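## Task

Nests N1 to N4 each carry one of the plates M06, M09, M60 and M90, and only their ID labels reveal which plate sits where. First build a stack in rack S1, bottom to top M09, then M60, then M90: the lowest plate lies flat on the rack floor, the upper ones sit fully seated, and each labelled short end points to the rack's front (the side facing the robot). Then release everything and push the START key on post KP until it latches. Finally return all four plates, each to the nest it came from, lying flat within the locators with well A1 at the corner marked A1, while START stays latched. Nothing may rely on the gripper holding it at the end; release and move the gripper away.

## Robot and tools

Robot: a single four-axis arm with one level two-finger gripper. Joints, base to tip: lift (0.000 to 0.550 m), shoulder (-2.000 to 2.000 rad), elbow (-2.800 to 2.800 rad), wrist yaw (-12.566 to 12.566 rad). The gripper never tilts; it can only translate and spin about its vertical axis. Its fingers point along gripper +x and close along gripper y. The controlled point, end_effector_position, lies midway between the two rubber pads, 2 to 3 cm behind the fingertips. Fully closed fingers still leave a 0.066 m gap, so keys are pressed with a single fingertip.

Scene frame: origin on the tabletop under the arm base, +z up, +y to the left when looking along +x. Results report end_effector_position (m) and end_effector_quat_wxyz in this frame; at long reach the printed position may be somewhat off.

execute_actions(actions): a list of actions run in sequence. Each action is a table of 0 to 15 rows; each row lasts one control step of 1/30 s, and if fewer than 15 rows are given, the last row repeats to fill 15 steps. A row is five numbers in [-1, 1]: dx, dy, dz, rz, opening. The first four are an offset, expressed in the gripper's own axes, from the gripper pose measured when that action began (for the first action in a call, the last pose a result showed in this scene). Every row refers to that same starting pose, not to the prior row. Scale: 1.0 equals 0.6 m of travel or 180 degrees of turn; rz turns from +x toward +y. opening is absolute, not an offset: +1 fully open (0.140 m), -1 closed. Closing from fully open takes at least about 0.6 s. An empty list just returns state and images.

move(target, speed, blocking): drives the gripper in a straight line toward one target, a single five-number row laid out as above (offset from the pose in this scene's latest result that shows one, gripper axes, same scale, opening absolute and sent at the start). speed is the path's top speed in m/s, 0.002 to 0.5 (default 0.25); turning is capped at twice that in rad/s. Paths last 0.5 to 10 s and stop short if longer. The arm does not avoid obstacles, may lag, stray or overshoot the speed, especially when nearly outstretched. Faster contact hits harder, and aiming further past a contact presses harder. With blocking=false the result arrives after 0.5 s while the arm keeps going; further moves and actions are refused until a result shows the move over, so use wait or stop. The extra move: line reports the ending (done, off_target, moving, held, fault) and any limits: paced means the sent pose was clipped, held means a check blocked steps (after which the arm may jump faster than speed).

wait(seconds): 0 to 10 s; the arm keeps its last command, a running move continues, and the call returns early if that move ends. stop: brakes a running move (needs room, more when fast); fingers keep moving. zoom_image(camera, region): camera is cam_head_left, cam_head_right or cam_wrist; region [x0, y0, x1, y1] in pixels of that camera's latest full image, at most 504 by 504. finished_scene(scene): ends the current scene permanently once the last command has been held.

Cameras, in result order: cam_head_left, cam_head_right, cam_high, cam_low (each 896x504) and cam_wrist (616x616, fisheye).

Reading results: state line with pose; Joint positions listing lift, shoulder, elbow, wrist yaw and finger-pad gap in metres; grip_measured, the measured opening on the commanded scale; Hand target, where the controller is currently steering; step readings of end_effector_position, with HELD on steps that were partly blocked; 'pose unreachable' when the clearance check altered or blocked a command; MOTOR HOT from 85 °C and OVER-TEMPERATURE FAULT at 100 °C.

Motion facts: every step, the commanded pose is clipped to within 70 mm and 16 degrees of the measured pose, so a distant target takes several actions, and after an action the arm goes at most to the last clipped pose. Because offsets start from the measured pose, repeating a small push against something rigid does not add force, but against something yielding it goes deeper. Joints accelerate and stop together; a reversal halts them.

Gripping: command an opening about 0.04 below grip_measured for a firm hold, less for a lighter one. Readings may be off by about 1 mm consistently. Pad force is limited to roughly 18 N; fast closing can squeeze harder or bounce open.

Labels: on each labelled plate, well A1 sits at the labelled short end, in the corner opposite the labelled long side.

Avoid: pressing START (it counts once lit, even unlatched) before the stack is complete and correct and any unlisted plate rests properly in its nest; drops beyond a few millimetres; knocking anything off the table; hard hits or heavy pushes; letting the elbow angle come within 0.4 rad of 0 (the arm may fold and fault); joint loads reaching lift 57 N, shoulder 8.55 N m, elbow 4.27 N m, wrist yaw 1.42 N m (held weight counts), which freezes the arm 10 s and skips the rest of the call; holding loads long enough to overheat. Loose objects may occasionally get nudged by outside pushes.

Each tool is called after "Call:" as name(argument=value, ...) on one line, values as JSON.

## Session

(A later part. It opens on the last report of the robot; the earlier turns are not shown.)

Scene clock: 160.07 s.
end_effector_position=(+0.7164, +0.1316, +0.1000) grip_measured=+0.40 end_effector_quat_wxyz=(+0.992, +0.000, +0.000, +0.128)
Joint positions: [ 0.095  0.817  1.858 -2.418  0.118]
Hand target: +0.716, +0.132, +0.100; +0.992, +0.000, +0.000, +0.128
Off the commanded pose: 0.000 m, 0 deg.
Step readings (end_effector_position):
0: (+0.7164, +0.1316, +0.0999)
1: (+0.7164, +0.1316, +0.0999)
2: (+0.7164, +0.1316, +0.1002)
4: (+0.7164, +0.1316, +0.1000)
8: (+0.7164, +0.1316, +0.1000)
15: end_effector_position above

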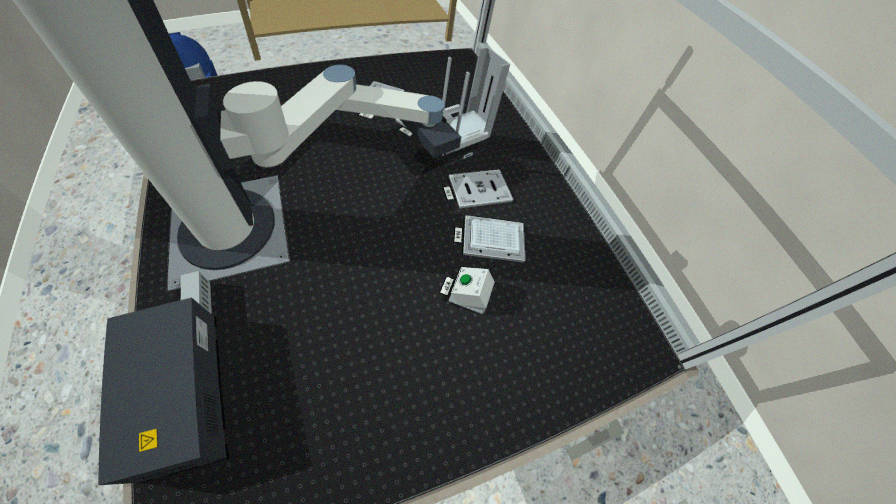

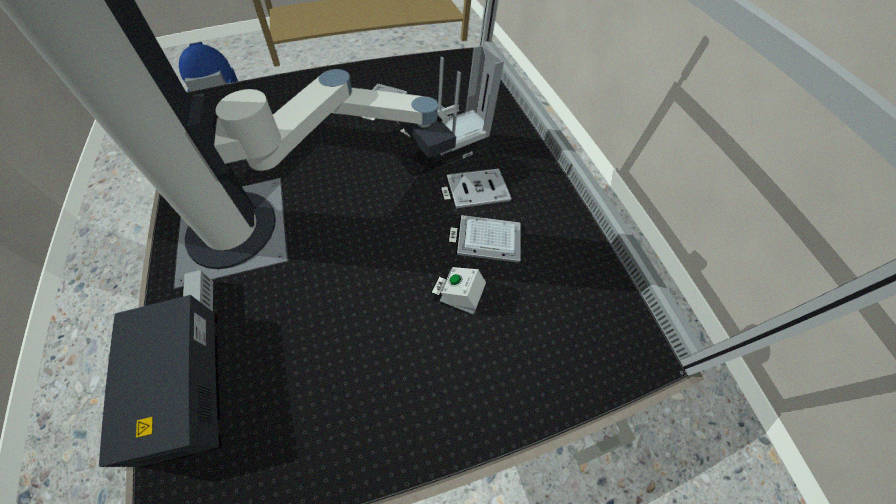

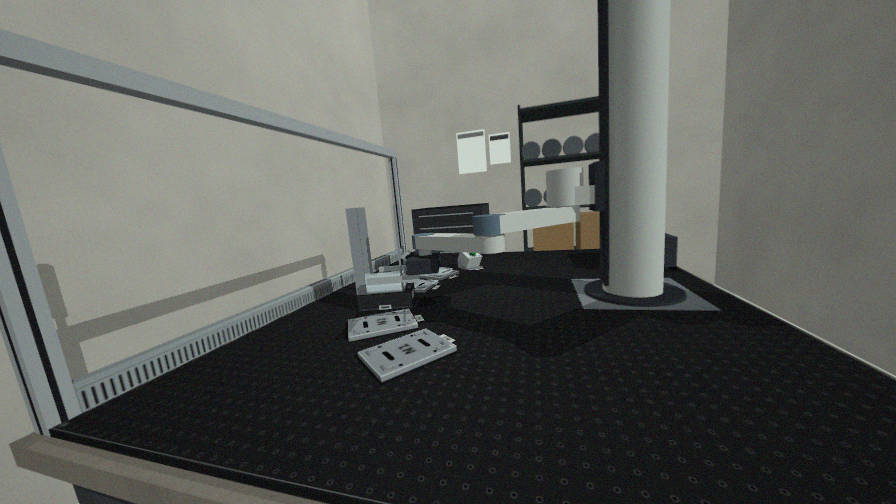

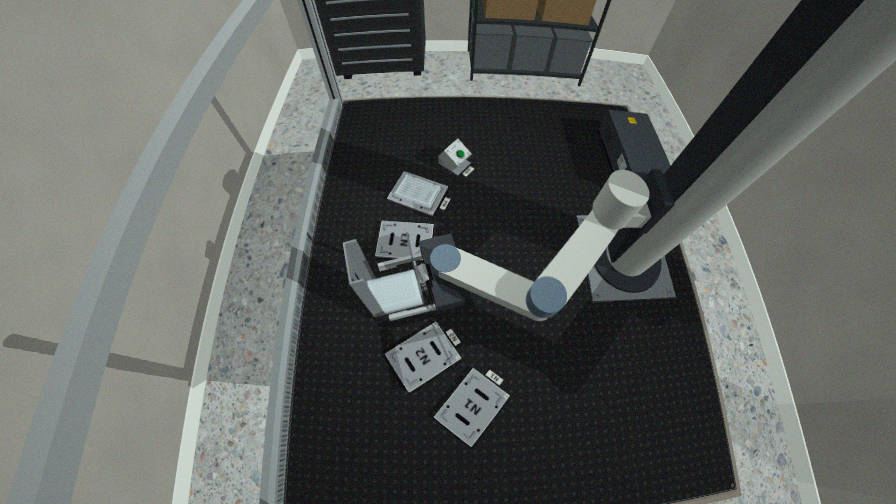

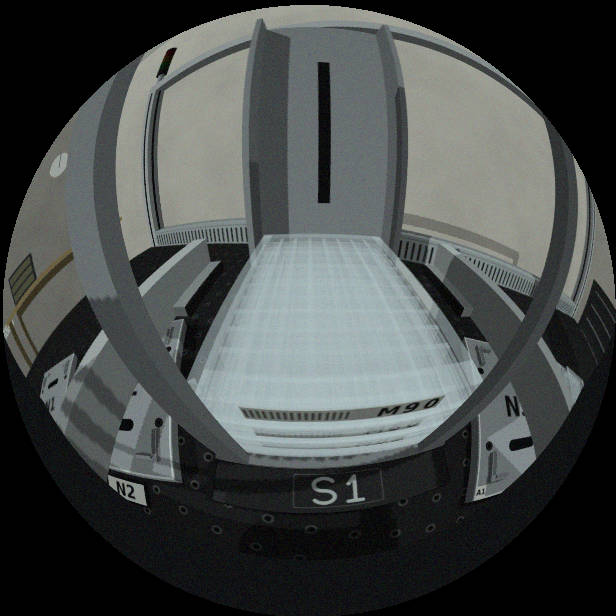

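Call:
move(target=[0.0075, 0, -0.009, 0, -1], speed=0.012)

Scene clock: 178.20 s.
end_effector_position=(+0.4859, -0.3595, +0.0879) grip_measured=-1.00 end_effector_quat_wxyz=(+0.921, +0.000, +0.000, -0.391)
Joint positions: [ 0.083 -0.099  1.396 -2.099  0.066]
Hand target: +0.486, -0.360, +0.088; +0.920, +0.000, +0.000, -0.391
Off the commanded pose: 0.000 m, 0 deg.
move: done

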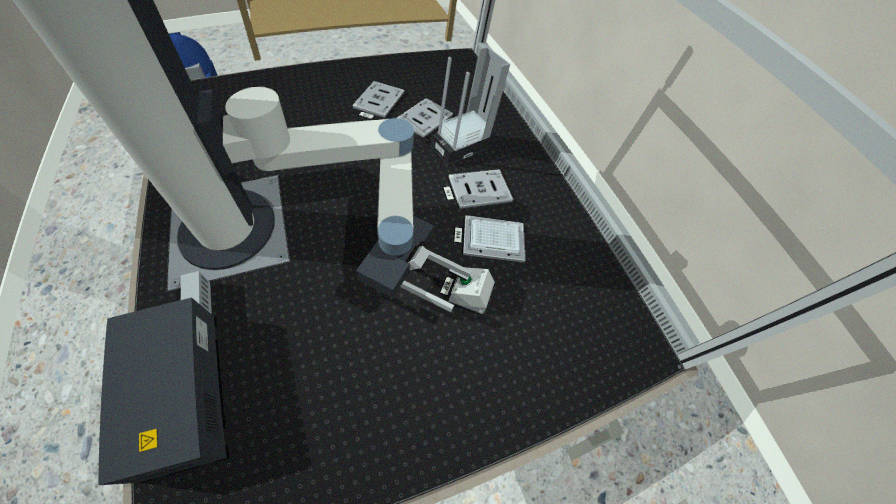

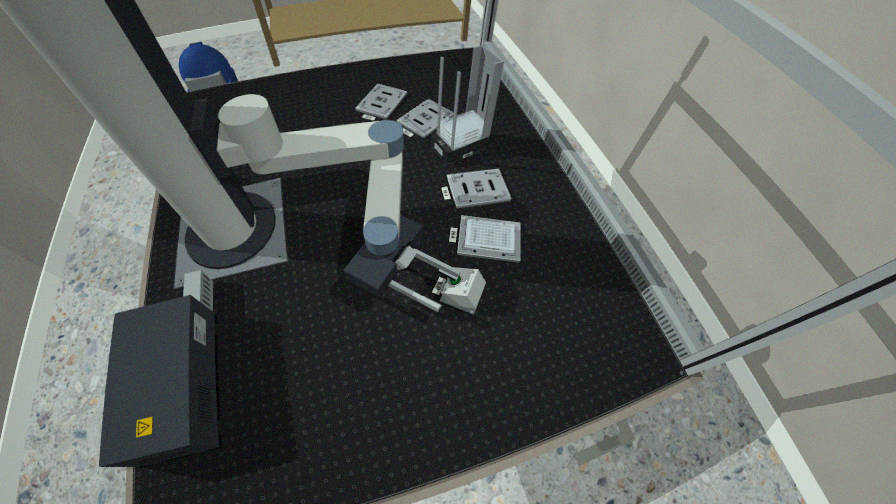

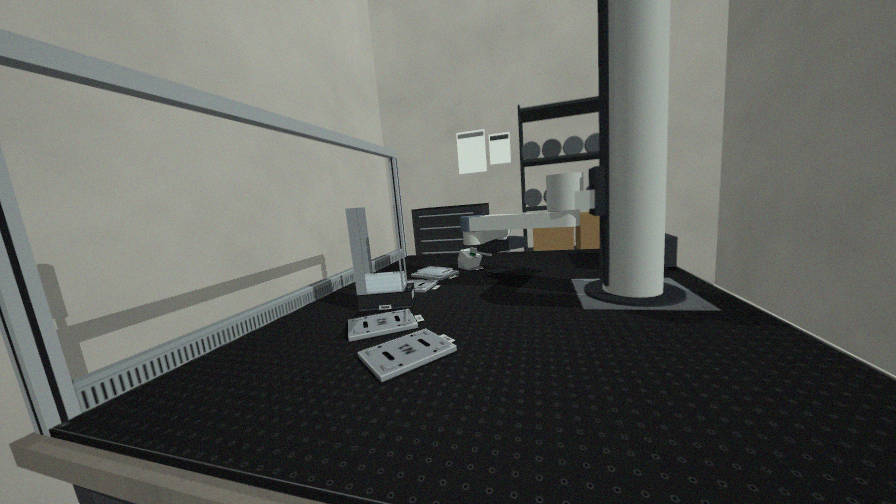

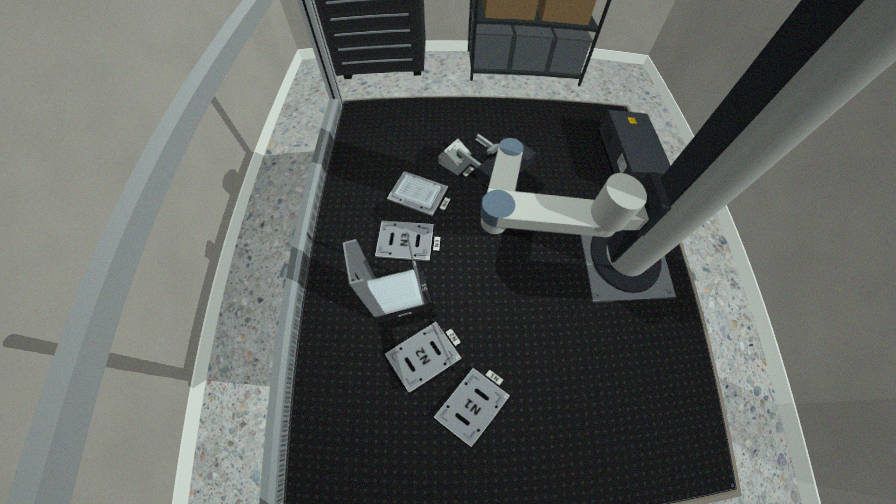

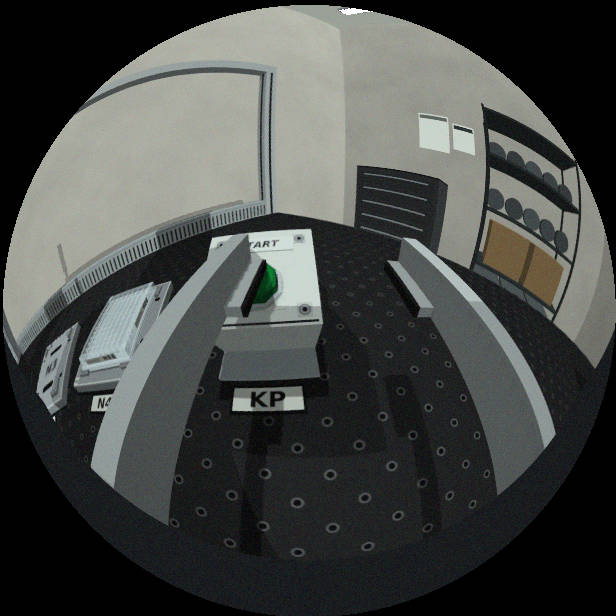

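No contact yet. Continue slowly.

Call:
move(target=[0.005, 0, -0.006, 0, -1], speed=0.01)

Scene clock: 179.10 s.
end_effector_position=(+0.4879, -0.3614, +0.0844) grip_measured=-1.00 end_effector_quat_wxyz=(+0.921, +0.000, +0.000, -0.390)
Joint positions: [ 0.079 -0.105  1.41  -2.107  0.066]
Hand target: +0.488, -0.362, +0.084; +0.921, +0.000, +0.000, -0.391
Off the commanded pose: 0.000 m, 0 deg.
move: done

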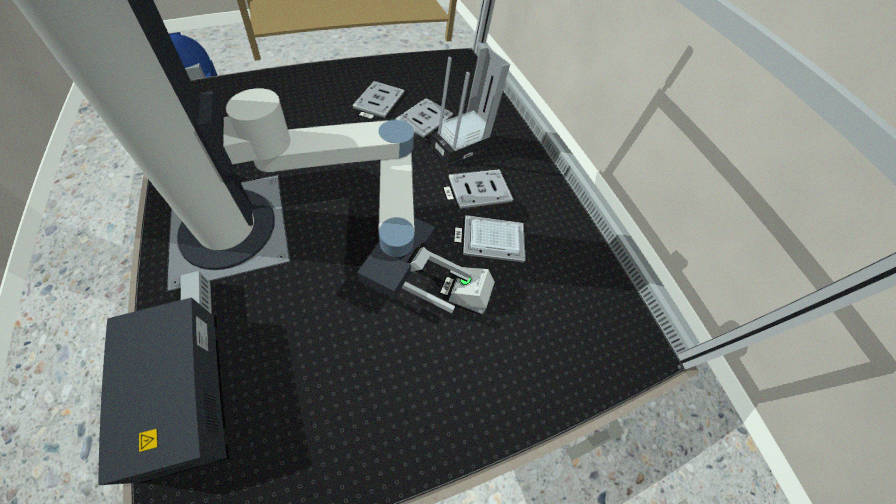

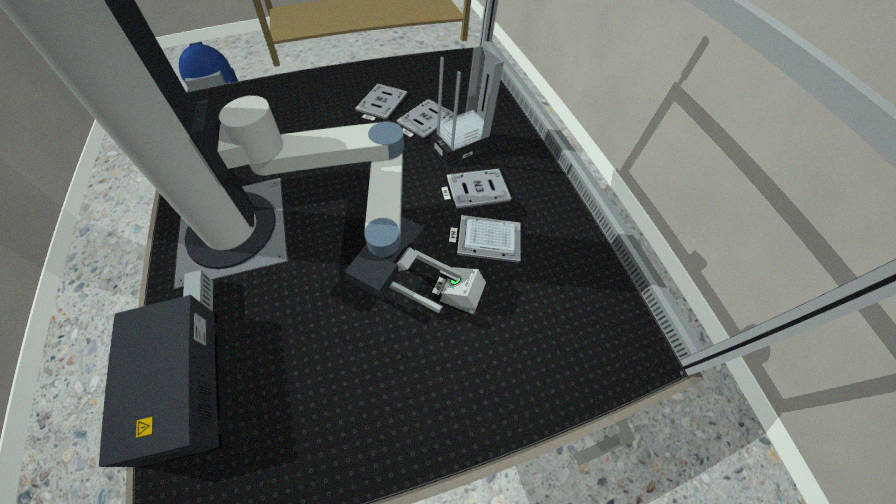

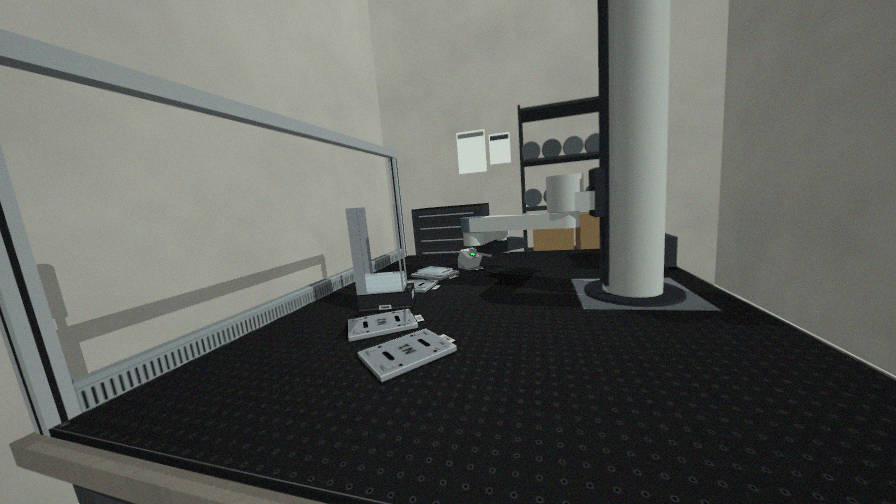

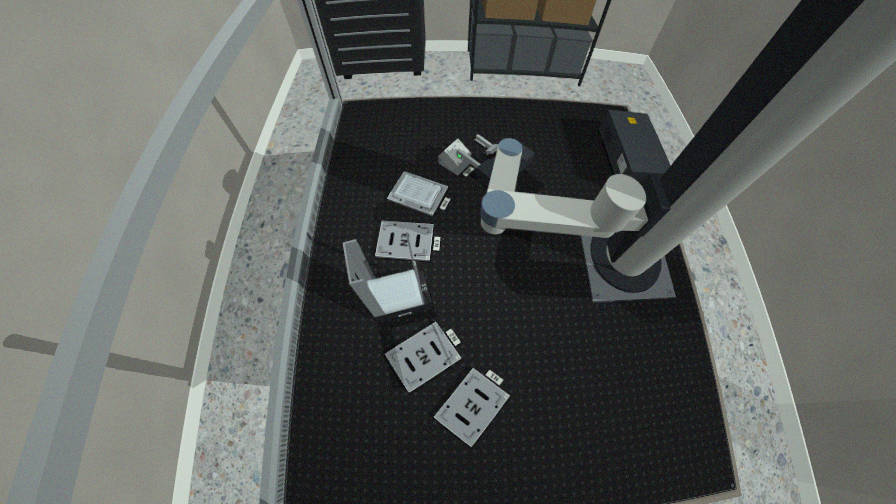

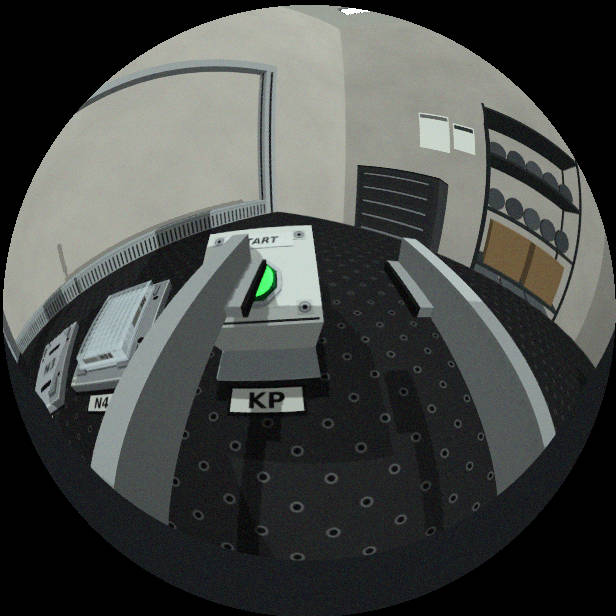

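Call:
move(target=[0.0035, 0, -0.0042, 0, -1], speed=0.008)

Scene clock: 179.97 s.
end_effector_position=(+0.4886, -0.3621, +0.0829) grip_measured=-1.00 end_effector_quat_wxyz=(+0.921, +0.000, +0.000, -0.389)
Joint positions: [ 0.078 -0.108  1.415 -2.106  0.066]
Hand target: +0.489, -0.363, +0.082; +0.921, +0.000, +0.000, -0.390
Off the commanded pose: 0.001 m, 0 deg.
move: done

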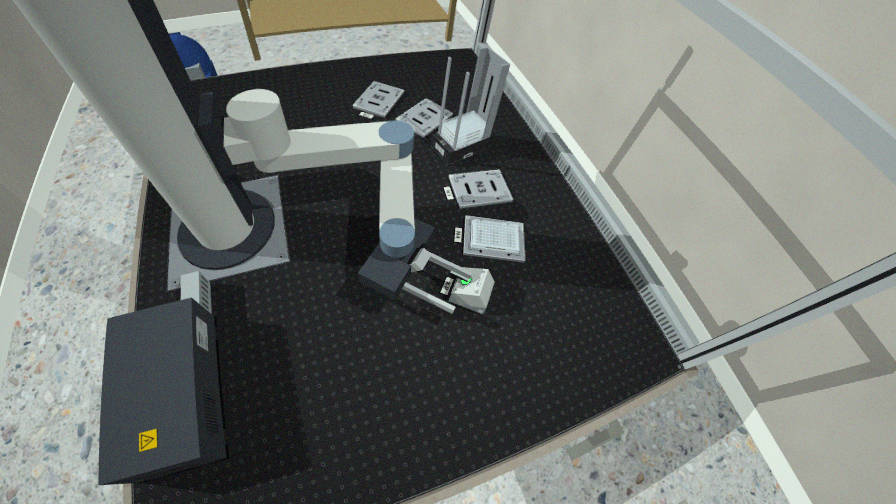

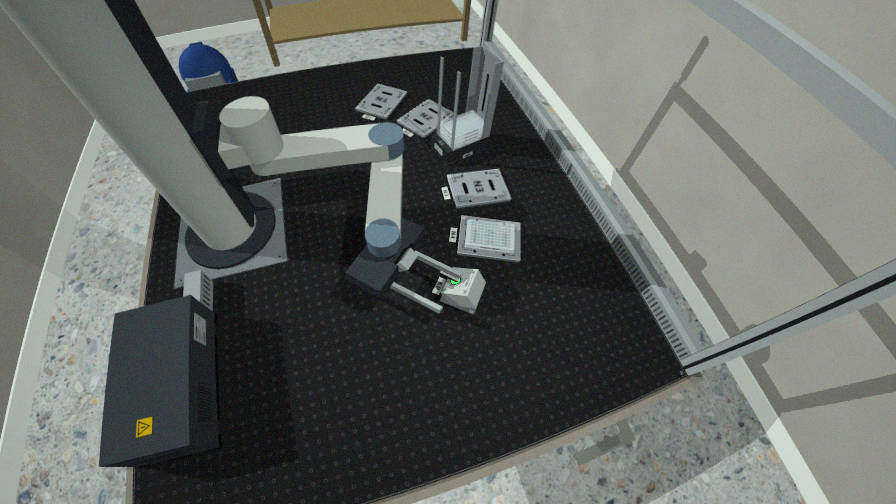

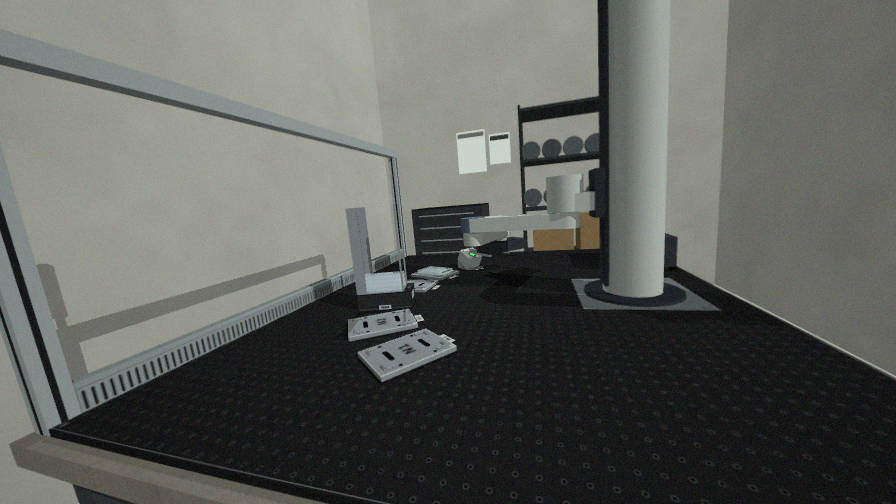

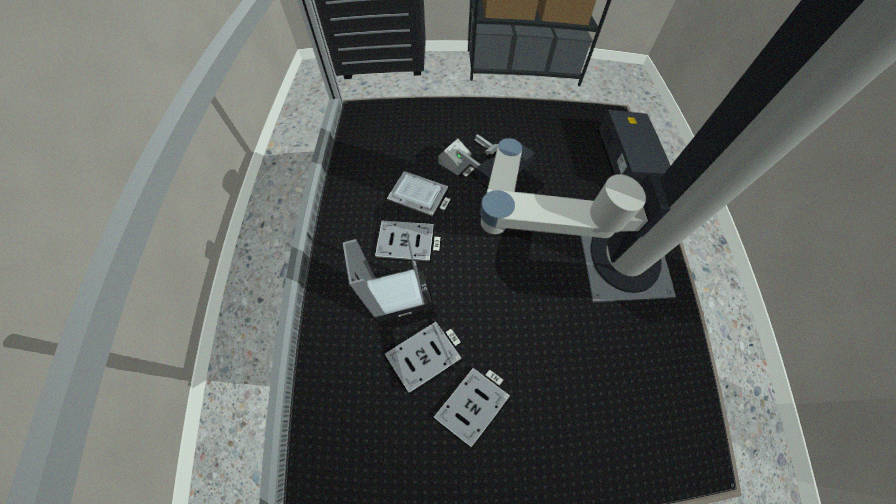

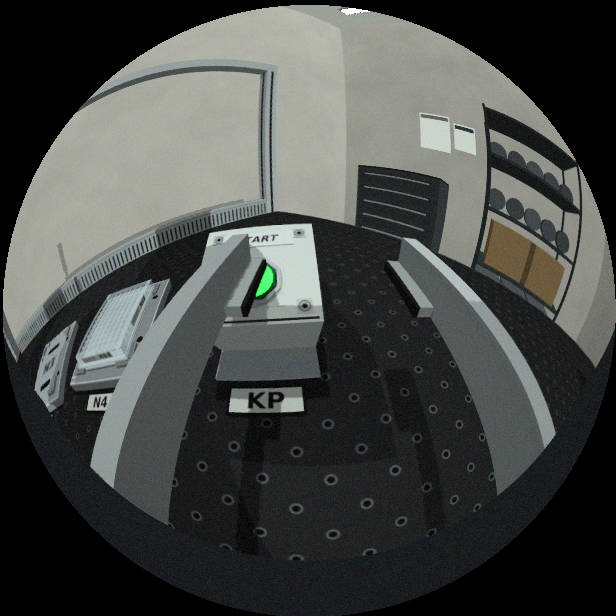

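Call:
move(target=[0.003, 0, -0.004, 0, -1], speed=0.008)

Scene clock: 190.83 s.
end_effector_position=(+0.4884, -0.3621, +0.0829) grip_measured=-1.00 end_effector_quat_wxyz=(+0.922, +0.000, +0.000, -0.386)
Joint positions: [ 0.078 -0.11   1.415 -2.099  0.066]
Hand target: +0.489, -0.362, +0.082; +0.922, +0.000, +0.000, -0.387
Off the commanded pose: 0.003 m, 0 deg.
TORQUE FAULT: the external load on joint 1 (lift) reached its load limit, and the arm stopped for 10 seconds. That time counts as 20 of the actions that you can send in this scene. The arm's remaining commands of this call were not run. The arm holds where it stopped, with its grip as last carried out, and accepts commands again: back off and push less far. The arm stops again, at the same cost, whenever a joint's load reaches its limit.
move: fault

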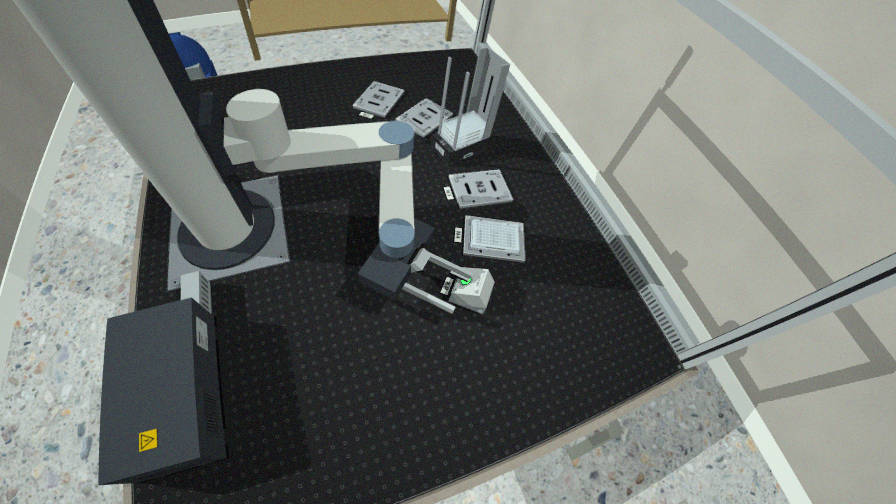

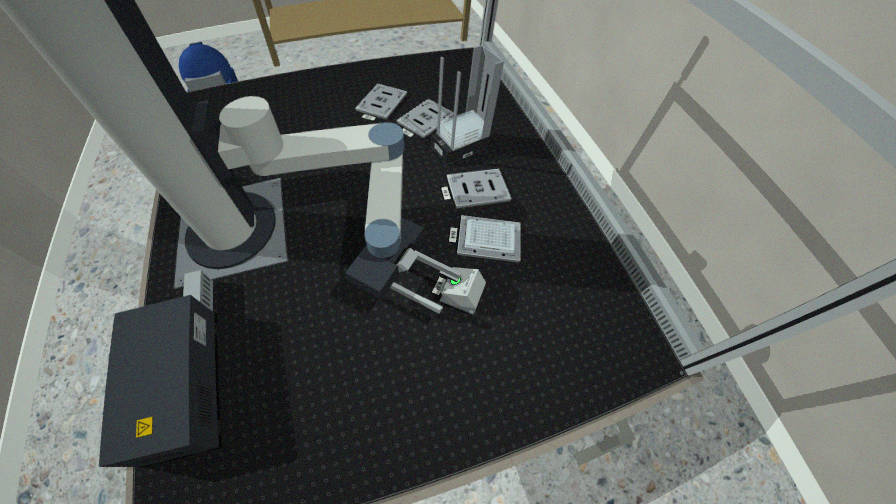

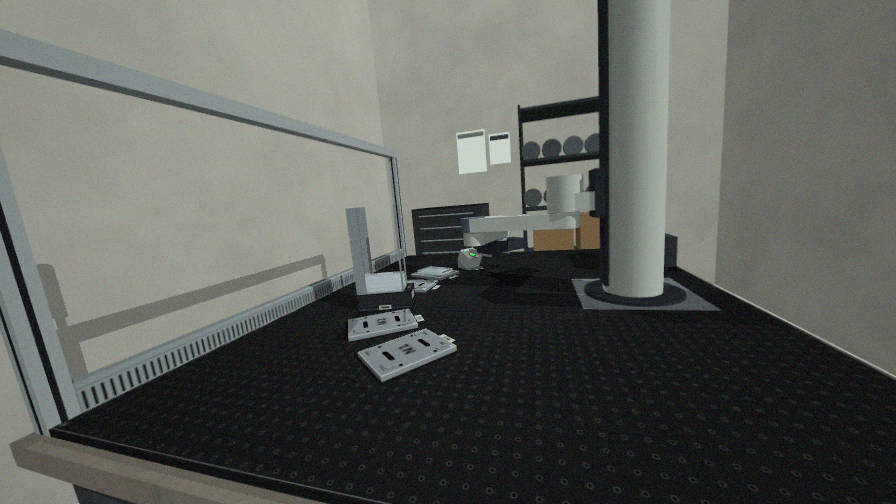

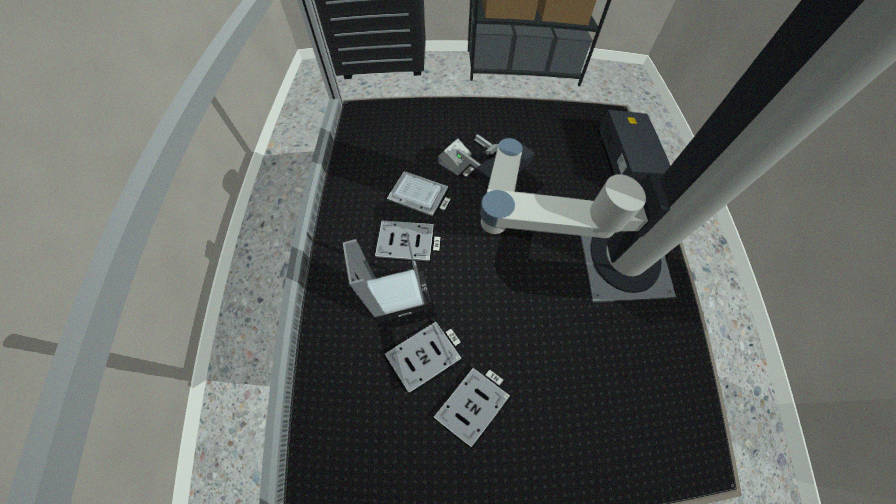

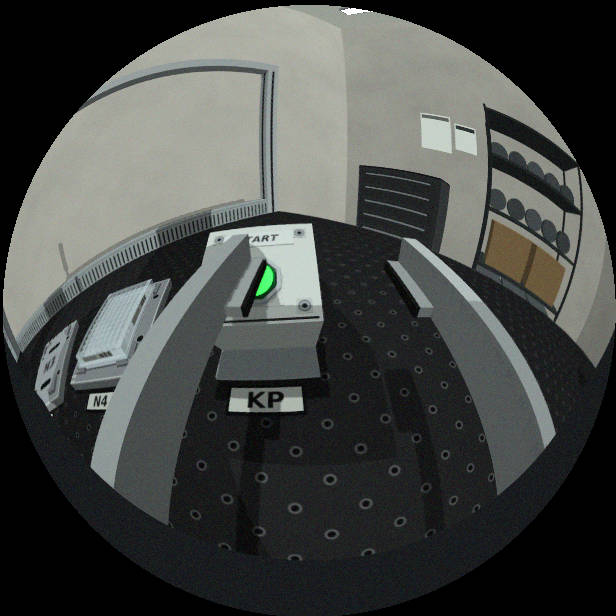

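Call:
move(target=[-0.04, 0, 0.06, 0, -1], speed=0.06)

Scene clock: 192.07 s.
end_effector_position=(+0.4715, -0.3451, +0.1189) grip_measured=-1.00 end_effector_quat_wxyz=(+0.922, +0.000, +0.000, -0.387)
Joint positions: [ 0.114 -0.069  1.296 -2.021  0.066]
Hand target: +0.472, -0.345, +0.119; +0.922, +0.000, +0.000, -0.386
Off the commanded pose: 0.000 m, 0 deg.
move: done

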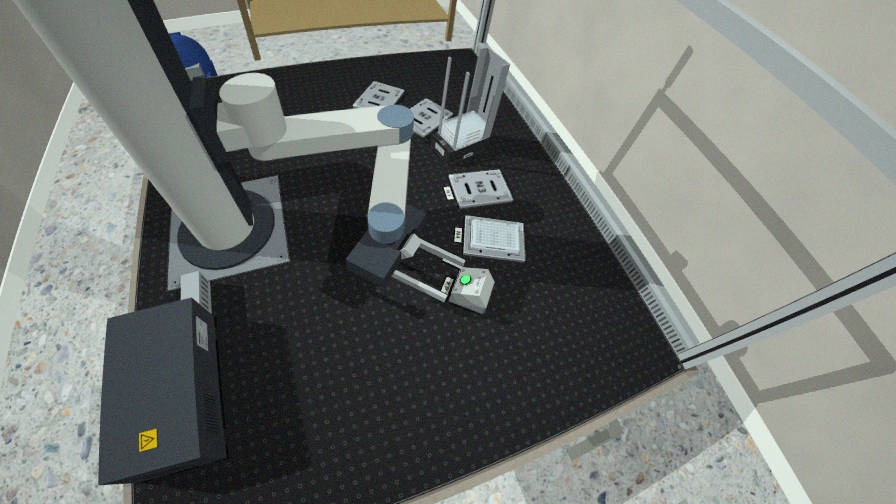

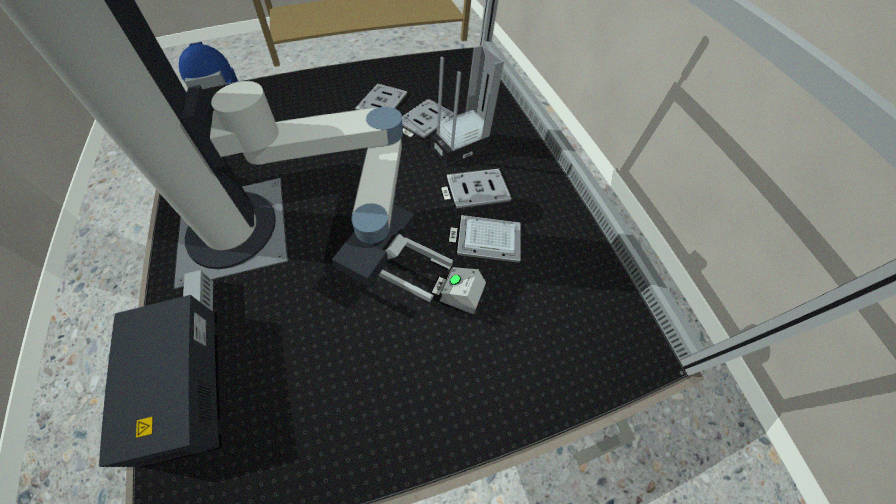

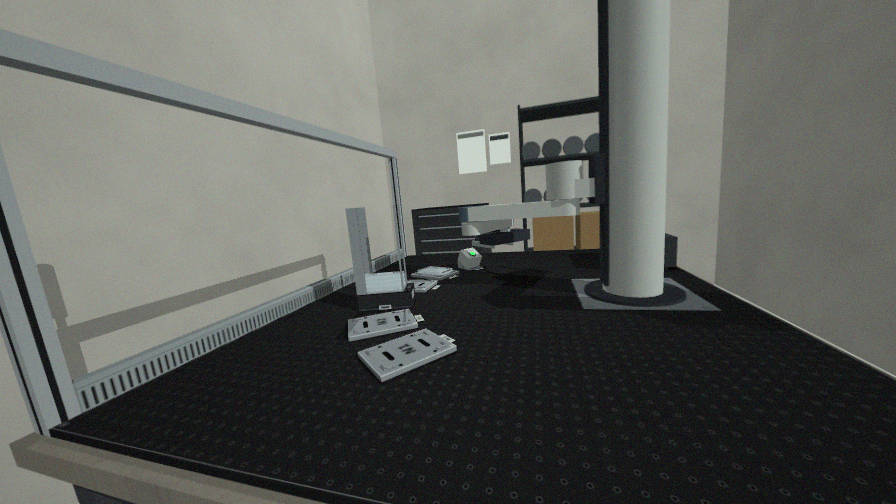

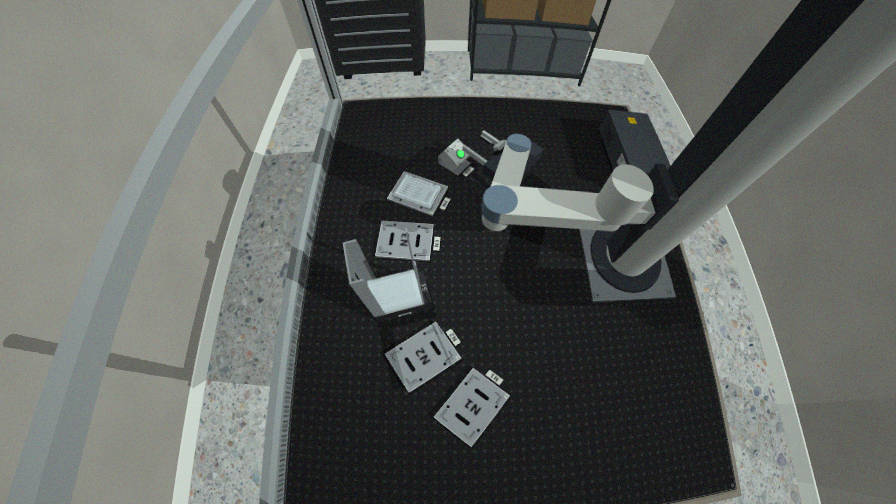

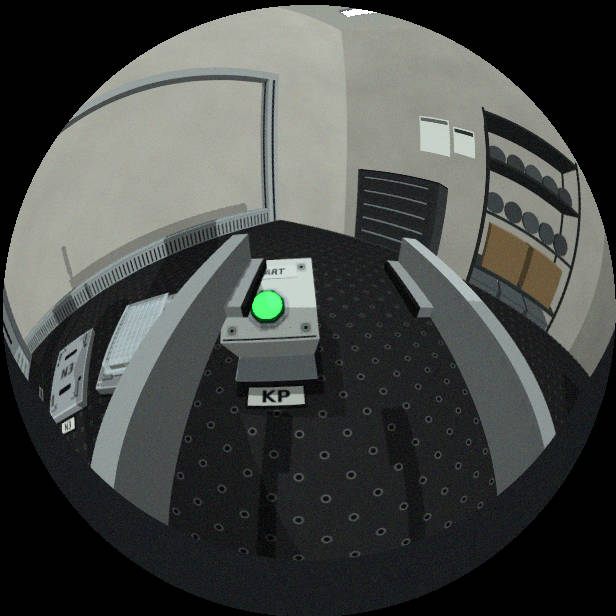

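Call:
move(target=[-0.0577, 0.3337, 0.02, 0.119, -1], speed=0.25)

Scene clock: 194.27 s.
end_effector_position=(+0.5901, -0.1798, +0.1309) grip_measured=-1.00 end_effector_quat_wxyz=(+0.978, +0.000, +0.000, -0.208)
Joint positions: [ 0.126  0.423  1.281 -2.124  0.066]
Hand target: +0.590, -0.180, +0.131; +0.978, +0.000, +0.000, -0.209
Off the commanded pose: 0.000 m, 0 deg.
move: done

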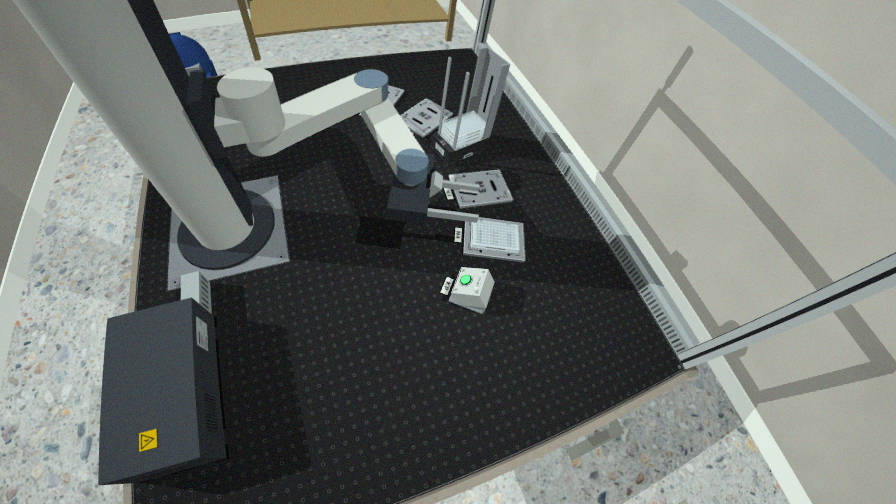

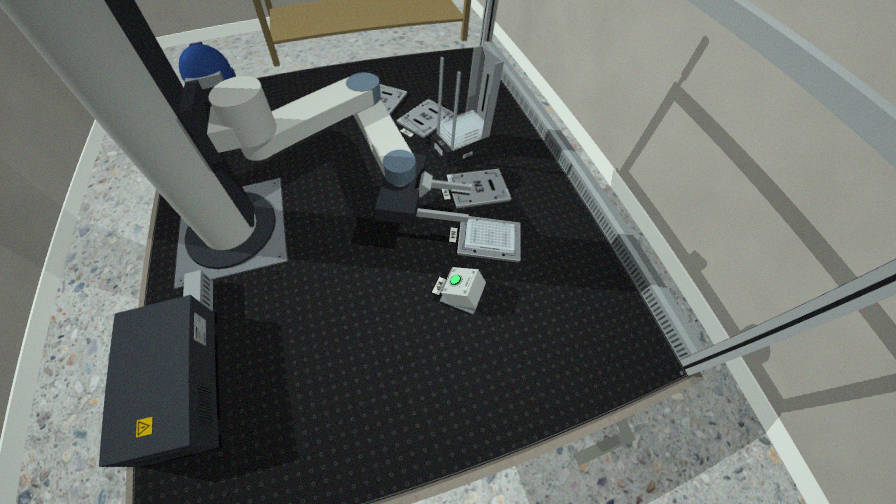

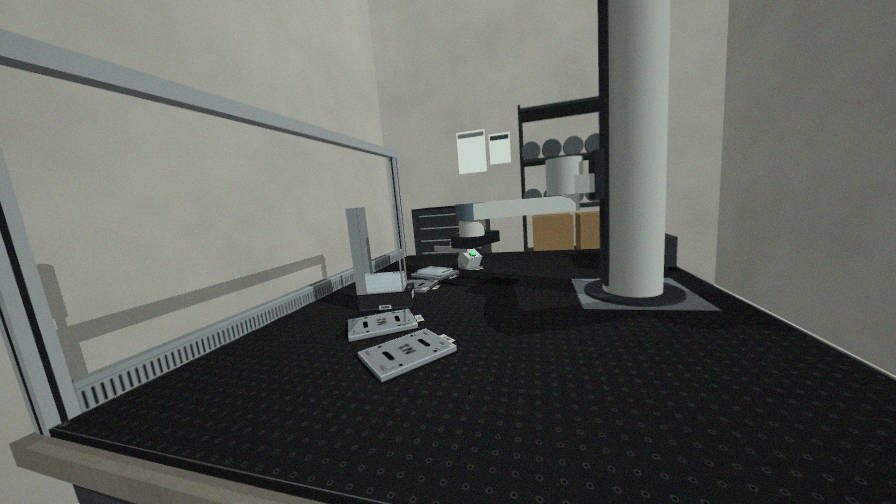

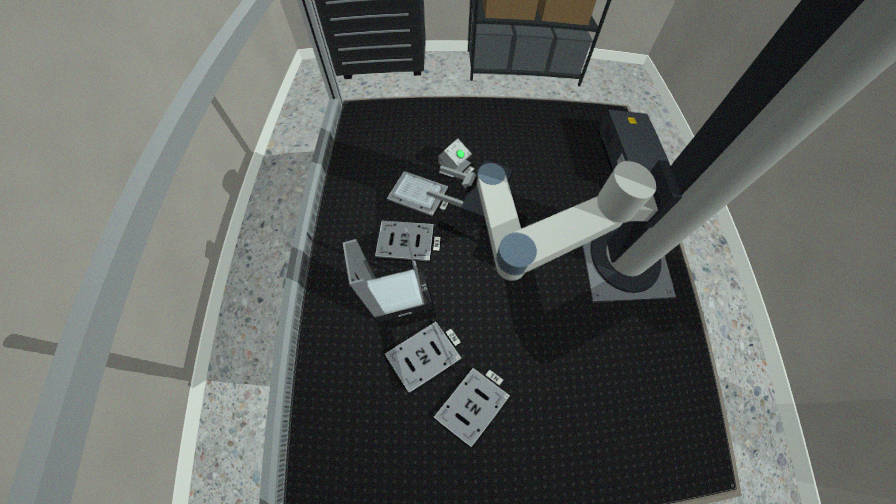

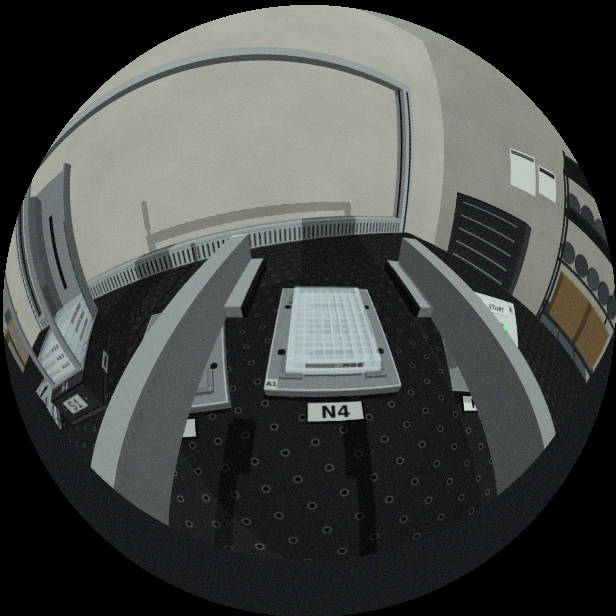

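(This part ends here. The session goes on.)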